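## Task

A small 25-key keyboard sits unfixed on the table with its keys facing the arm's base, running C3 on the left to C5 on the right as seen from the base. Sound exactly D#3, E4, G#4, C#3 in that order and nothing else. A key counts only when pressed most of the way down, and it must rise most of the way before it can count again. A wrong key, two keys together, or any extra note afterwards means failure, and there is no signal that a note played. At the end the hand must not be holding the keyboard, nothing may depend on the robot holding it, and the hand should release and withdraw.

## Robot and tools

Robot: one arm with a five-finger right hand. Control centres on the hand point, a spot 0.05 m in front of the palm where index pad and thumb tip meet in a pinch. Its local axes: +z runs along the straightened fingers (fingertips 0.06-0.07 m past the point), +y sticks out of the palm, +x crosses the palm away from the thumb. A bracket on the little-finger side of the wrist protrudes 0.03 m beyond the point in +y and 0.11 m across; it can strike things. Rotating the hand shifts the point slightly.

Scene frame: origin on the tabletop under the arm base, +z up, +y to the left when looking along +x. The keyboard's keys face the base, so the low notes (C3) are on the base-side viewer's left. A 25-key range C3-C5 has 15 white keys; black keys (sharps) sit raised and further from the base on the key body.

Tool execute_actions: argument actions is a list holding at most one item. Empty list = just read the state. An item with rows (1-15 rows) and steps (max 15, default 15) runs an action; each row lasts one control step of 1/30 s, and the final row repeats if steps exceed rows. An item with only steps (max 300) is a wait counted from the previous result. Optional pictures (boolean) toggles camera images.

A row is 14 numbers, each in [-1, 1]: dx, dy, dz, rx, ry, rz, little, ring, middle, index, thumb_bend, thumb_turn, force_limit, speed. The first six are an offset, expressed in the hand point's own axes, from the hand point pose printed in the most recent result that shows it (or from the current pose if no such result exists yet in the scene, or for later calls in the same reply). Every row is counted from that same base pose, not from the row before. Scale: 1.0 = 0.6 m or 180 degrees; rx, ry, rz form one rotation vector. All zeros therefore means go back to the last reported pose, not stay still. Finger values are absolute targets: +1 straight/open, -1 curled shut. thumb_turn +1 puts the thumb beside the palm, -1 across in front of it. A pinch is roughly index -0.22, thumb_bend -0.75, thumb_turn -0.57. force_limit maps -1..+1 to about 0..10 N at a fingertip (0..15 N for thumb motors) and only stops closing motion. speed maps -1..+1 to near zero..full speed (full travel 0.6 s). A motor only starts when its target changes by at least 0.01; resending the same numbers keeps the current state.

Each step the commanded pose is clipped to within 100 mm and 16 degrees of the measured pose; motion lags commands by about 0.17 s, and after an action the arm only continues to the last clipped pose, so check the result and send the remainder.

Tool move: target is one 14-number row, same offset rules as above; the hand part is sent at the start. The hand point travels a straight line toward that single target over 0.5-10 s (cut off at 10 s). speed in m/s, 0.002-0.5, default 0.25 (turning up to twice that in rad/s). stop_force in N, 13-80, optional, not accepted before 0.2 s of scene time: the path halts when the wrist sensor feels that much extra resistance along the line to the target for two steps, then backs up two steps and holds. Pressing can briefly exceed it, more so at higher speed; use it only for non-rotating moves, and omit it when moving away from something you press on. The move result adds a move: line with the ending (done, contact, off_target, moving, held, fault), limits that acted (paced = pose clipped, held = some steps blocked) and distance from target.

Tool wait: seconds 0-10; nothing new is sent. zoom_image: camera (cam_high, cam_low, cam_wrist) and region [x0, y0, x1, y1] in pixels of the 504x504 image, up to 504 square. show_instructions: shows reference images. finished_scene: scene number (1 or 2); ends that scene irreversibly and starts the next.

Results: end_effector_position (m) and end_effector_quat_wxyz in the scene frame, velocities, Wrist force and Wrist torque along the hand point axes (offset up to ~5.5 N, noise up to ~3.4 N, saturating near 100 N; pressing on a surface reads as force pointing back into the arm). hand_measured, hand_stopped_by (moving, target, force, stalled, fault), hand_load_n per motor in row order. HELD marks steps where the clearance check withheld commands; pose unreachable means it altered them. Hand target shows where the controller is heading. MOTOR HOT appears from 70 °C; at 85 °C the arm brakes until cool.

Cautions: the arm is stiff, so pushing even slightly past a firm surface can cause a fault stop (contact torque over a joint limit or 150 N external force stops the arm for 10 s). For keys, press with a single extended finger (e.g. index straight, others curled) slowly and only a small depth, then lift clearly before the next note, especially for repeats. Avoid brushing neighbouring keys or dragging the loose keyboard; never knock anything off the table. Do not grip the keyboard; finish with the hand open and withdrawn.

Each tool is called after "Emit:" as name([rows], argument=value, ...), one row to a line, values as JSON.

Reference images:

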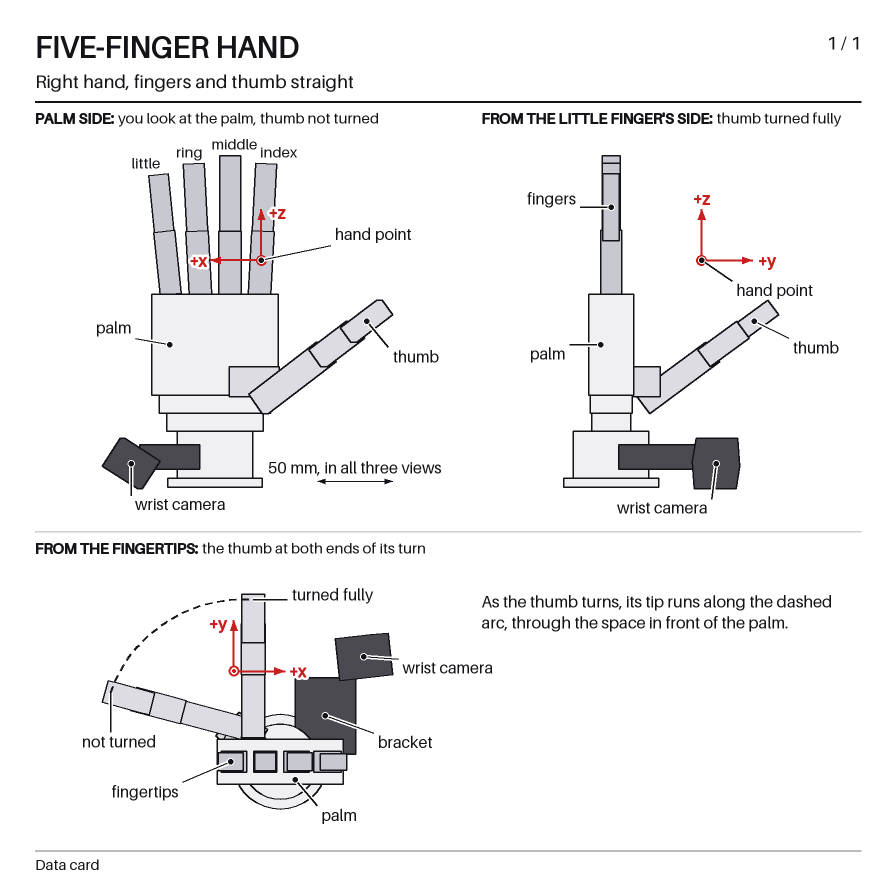

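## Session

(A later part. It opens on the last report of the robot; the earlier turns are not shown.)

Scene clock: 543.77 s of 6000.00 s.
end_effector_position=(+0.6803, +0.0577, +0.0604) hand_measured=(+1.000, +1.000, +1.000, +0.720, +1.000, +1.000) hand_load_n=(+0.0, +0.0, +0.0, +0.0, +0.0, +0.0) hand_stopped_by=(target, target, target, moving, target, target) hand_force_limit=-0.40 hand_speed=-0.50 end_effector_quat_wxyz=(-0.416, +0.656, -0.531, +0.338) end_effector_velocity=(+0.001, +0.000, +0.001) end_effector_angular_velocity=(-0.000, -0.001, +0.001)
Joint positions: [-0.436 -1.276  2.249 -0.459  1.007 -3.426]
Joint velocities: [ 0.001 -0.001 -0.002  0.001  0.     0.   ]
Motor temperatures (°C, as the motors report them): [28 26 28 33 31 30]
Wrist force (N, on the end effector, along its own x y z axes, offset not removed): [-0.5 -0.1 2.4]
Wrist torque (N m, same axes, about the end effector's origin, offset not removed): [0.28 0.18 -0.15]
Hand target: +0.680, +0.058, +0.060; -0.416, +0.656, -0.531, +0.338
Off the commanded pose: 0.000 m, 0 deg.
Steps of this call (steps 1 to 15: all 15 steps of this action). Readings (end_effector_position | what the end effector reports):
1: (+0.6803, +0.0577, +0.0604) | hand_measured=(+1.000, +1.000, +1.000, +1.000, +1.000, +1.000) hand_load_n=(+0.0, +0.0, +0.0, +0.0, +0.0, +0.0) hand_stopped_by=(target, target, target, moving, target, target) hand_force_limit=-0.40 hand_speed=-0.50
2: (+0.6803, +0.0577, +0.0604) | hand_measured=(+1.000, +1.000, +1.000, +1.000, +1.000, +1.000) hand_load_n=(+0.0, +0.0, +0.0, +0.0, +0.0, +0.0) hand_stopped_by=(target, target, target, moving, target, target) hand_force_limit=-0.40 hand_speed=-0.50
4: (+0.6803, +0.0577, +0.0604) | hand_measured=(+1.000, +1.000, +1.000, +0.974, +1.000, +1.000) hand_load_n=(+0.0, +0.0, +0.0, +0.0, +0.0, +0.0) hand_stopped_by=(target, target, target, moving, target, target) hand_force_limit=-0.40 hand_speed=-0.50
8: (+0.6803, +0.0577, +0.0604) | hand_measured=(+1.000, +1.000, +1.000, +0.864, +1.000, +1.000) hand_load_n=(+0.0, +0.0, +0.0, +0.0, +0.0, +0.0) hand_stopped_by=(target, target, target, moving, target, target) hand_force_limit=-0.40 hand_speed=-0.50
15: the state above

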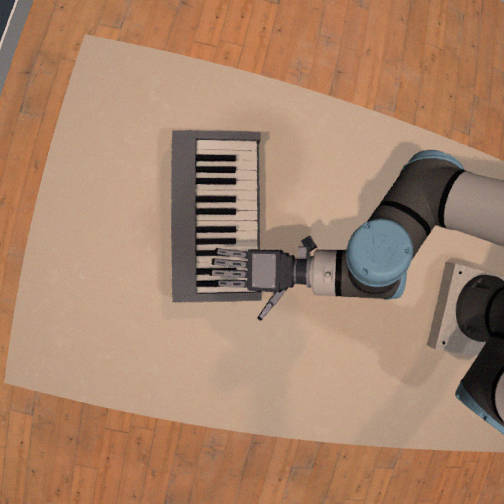

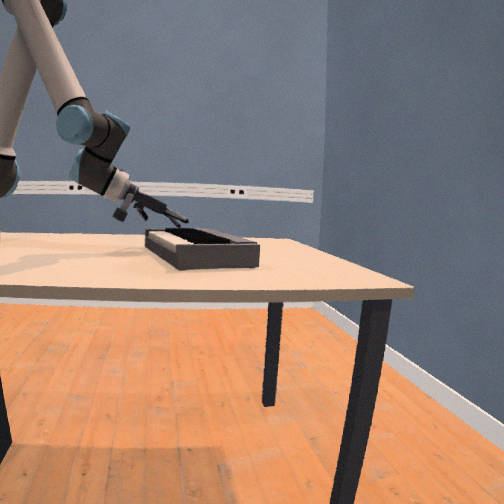

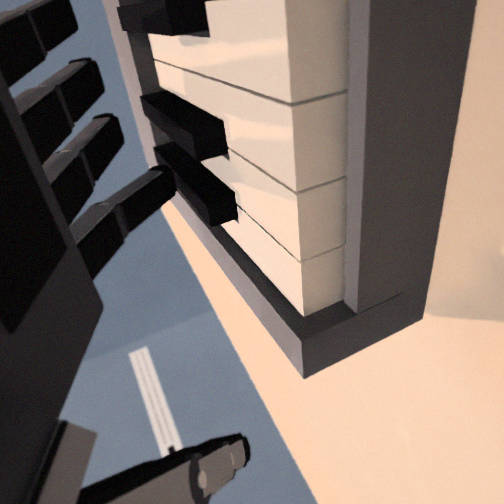

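The index is centred over C#3. Pressing now.

Emit:
execute_actions([
  {"rows": [[0, 0, 0, 0, 0, 0, 1, 1, 1, 0.48, 1, 1, -0.4, -0.9]], "steps": 15},
], pictures=false)

Emit:
execute_actions([
  {"steps": 24},
])

Emit:
zoom_image(camera="cam_wrist", region=[90, 50, 330, 290])

Scene clock: 550.17 s of 6000.00 s.
end_effector_position=(+0.6803, +0.0576, +0.0604) hand_measured=(+1.000, +1.000, +1.000, +0.654, +1.000, +1.000) hand_load_n=(+0.0, +0.0, +0.0, +1.5, +0.0, +0.0) hand_stopped_by=(target, target, target, moving, target, target) hand_force_limit=-0.40 hand_speed=-0.90 end_effector_quat_wxyz=(-0.416, +0.656, -0.531, +0.338) end_effector_velocity=(+0.001, -0.000, +0.000) end_effector_angular_velocity=(-0.000, -0.001, -0.000)
Joint positions: [-0.436 -1.276  2.249 -0.458  1.007 -3.426]
Joint velocities: [-0.     0.001 -0.001 -0.     0.     0.   ]
Motor temperatures (°C, as the motors report them): [28 26 28 33 31 30]
Wrist force (N, on the end effector, along its own x y z axes, offset not removed): [1.2 -0.8 2.5]
Wrist torque (N m, same axes, about the end effector's origin, offset not removed): [0.42 -0.18 0.03]
Hand target: +0.680, +0.058, +0.060; -0.416, +0.656, -0.531, +0.338
Off the commanded pose: 0.000 m, 0 deg.
Steps of this call (steps 1 to 90: nothing new was sent; then 2.90 s passed at rest; steps 91 to 105: all 15 steps of this action). Readings (end_effector_position | what the end effector reports):
91: (+0.6803, +0.0576, +0.0604) | hand_measured=(+1.000, +1.000, +1.000, +0.720, +1.000, +1.000) hand_load_n=(+0.0, +0.0, +0.0, +0.0, +0.0, +0.0) hand_stopped_by=(target, target, target, moving, target, target) hand_force_limit=-0.40 hand_speed=-0.90
92: (+0.6803, +0.0576, +0.0604) | hand_measured=(+1.000, +1.000, +1.000, +0.720, +1.000, +1.000) hand_load_n=(+0.0, +0.0, +0.0, +0.0, +0.0, +0.0) hand_stopped_by=(target, target, target, moving, target, target) hand_force_limit=-0.40 hand_speed=-0.90
94: (+0.6803, +0.0576, +0.0604) | hand_measured=(+1.000, +1.000, +1.000, +0.714, +1.000, +1.000) hand_load_n=(+0.0, +0.0, +0.0, +0.0, +0.0, +0.0) hand_stopped_by=(target, target, target, moving, target, target) hand_force_limit=-0.40 hand_speed=-0.90
98: (+0.6803, +0.0576, +0.0604) | hand_measured=(+1.000, +1.000, +1.000, +0.692, +1.000, +1.000) hand_load_n=(+0.0, +0.0, +0.0, +0.0, +0.0, +0.0) hand_stopped_by=(target, target, target, moving, target, target) hand_force_limit=-0.40 hand_speed=-0.90
105: the state above

Scene clock: 550.97 s of 6000.00 s.
end_effector_position=(+0.6803, +0.0577, +0.0604) hand_measured=(+1.000, +1.000, +1.000, +0.566, +1.000, +1.000) hand_load_n=(+0.0, +0.0, +0.0, +3.0, +0.0, +0.0) hand_stopped_by=(target, target, target, force, target, target) hand_force_limit=-0.40 hand_speed=-0.90 end_effector_quat_wxyz=(-0.416, +0.656, -0.531, +0.338) end_effector_velocity=(+0.000, -0.001, +0.001) end_effector_angular_velocity=(+0.000, -0.001, -0.001)
Joint positions: [-0.436 -1.276  2.249 -0.459  1.007 -3.426]
Joint velocities: [-0.001 -0.001 -0.001  0.    -0.     0.   ]
Motor temperatures (°C, as the motors report them): [28 26 28 33 31 30]
Wrist force (N, on the end effector, along its own x y z axes, offset not removed): [0.4 -4.3 2.9]
Wrist torque (N m, same axes, about the end effector's origin, offset not removed): [0.19 -0.02 -0.11]
Hand target: +0.680, +0.058, +0.060; -0.416, +0.656, -0.531, +0.338
Off the commanded pose: 0.000 m, 0 deg.
Steps of this call (steps 1 to 24: nothing new was sent). Readings (end_effector_position | what the end effector reports):
1: (+0.6803, +0.0577, +0.0604) | hand_measured=(+1.000, +1.000, +1.000, +0.648, +1.000, +1.000) hand_load_n=(+0.0, +0.0, +0.0, +1.5, +0.0, +0.0) hand_stopped_by=(target, target, target, moving, target, target) hand_force_limit=-0.40 hand_speed=-0.90
2: (+0.6803, +0.0577, +0.0604) | hand_measured=(+1.000, +1.000, +1.000, +0.644, +1.000, +1.000) hand_load_n=(+0.0, +0.0, +0.0, +1.5, +0.0, +0.0) hand_stopped_by=(target, target, target, moving, target, target) hand_force_limit=-0.40 hand_speed=-0.90
4: (+0.6803, +0.0577, +0.0604) | hand_measured=(+1.000, +1.000, +1.000, +0.632, +1.000, +1.000) hand_load_n=(+0.0, +0.0, +0.0, +1.5, +0.0, +0.0) hand_stopped_by=(target, target, target, moving, target, target) hand_force_limit=-0.40 hand_speed=-0.90
8: (+0.6803, +0.0577, +0.0604) | hand_measured=(+1.000, +1.000, +1.000, +0.610, +1.000, +1.000) hand_load_n=(+0.0, +0.0, +0.0, +1.5, +0.0, +0.0) hand_stopped_by=(target, target, target, moving, target, target) hand_force_limit=-0.40 hand_speed=-0.90
24: the state above

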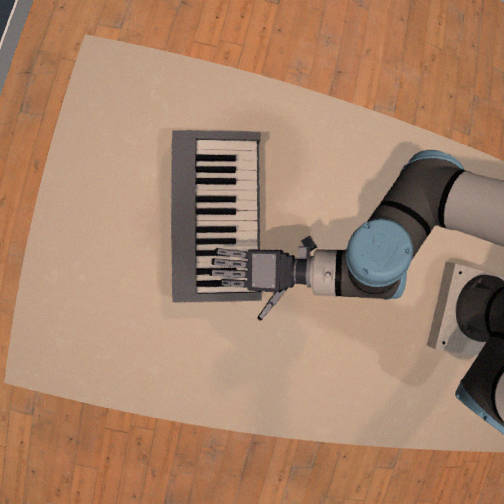

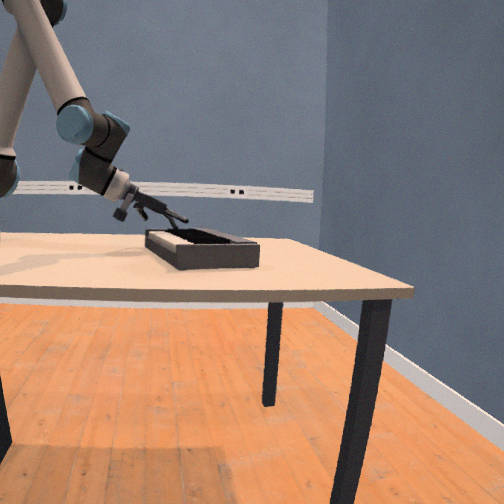

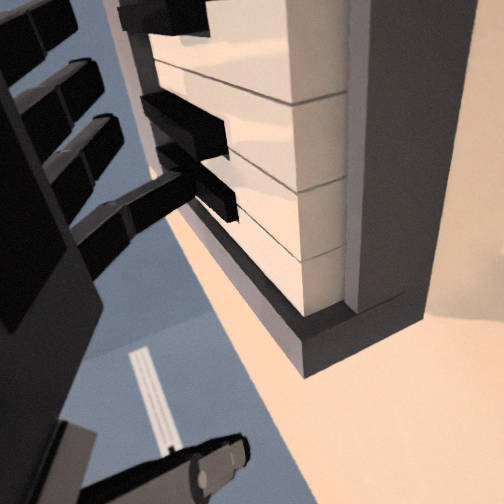

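Region (90, 50, 330, 290) of cam_wrist's 504x504 image, scaled by 2.100, with more detail than that image has.

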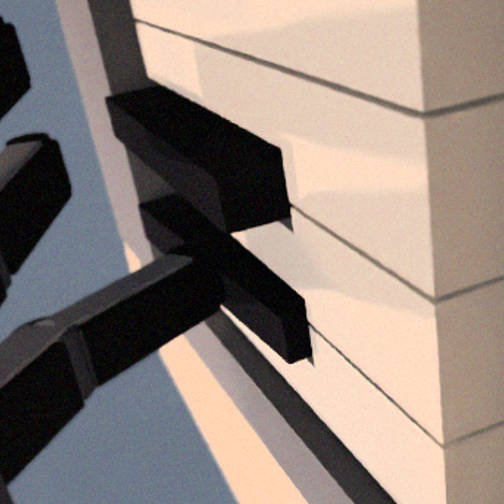

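Emit:
move(target=[0, -0.0504, -0.2074, 0, 0, 0, 1, 1, 1, 1.0, 1, 1, -0.4, 0.5], speed=0.15)

Scene clock: 558.70 s of 6000.00 s.
end_effector_position=(+0.5828, +0.0372, +0.1406) hand_measured=(+1.000, +1.000, +1.000, +1.000, +1.000, +1.000) hand_load_n=(+0.0, +0.0, +0.0, +0.0, +0.0, +0.0) hand_stopped_by=(target, target, target, target, target, target) hand_force_limit=-0.40 hand_speed=0.50 end_effector_quat_wxyz=(-0.416, +0.656, -0.531, +0.338) end_effector_velocity=(-0.002, -0.000, +0.002) end_effector_angular_velocity=(-0.000, +0.000, +0.001)
Joint positions: [-0.606 -1.543  2.378 -0.254  0.861 -3.536]
Joint velocities: [-0.004 -0.005  0.001  0.007 -0.004 -0.004]
Motor temperatures (°C, as the motors report them): [28 26 28 33 31 30]
Wrist force (N, on the end effector, along its own x y z axes, offset not removed): [-0.5 -3.5 0.1]
Wrist torque (N m, same axes, about the end effector's origin, offset not removed): [-0.22 0.26 -0.18]
Hand target: +0.583, +0.037, +0.141; -0.416, +0.656, -0.531, +0.338
Off the commanded pose: 0.000 m, 0 deg.
After step 90, 3.27 s passed at rest.
move: done

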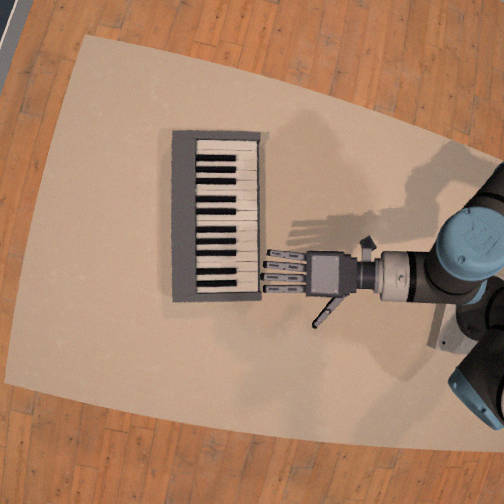

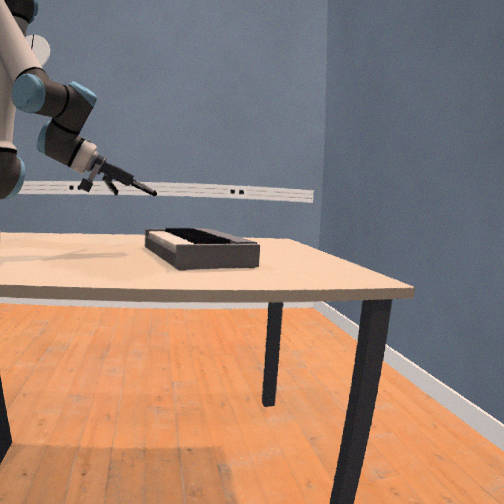

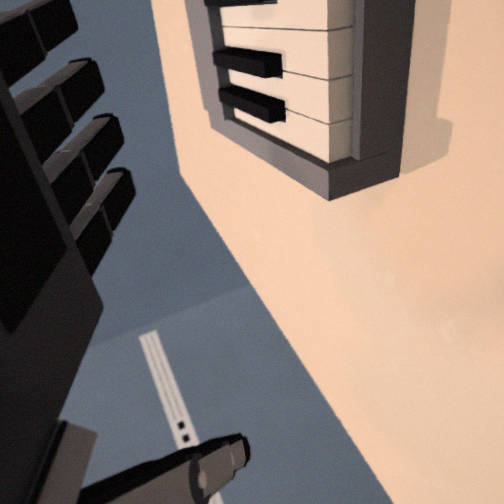

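Emit:
finished_scene(scene=1)

The scene is finished: the task was done.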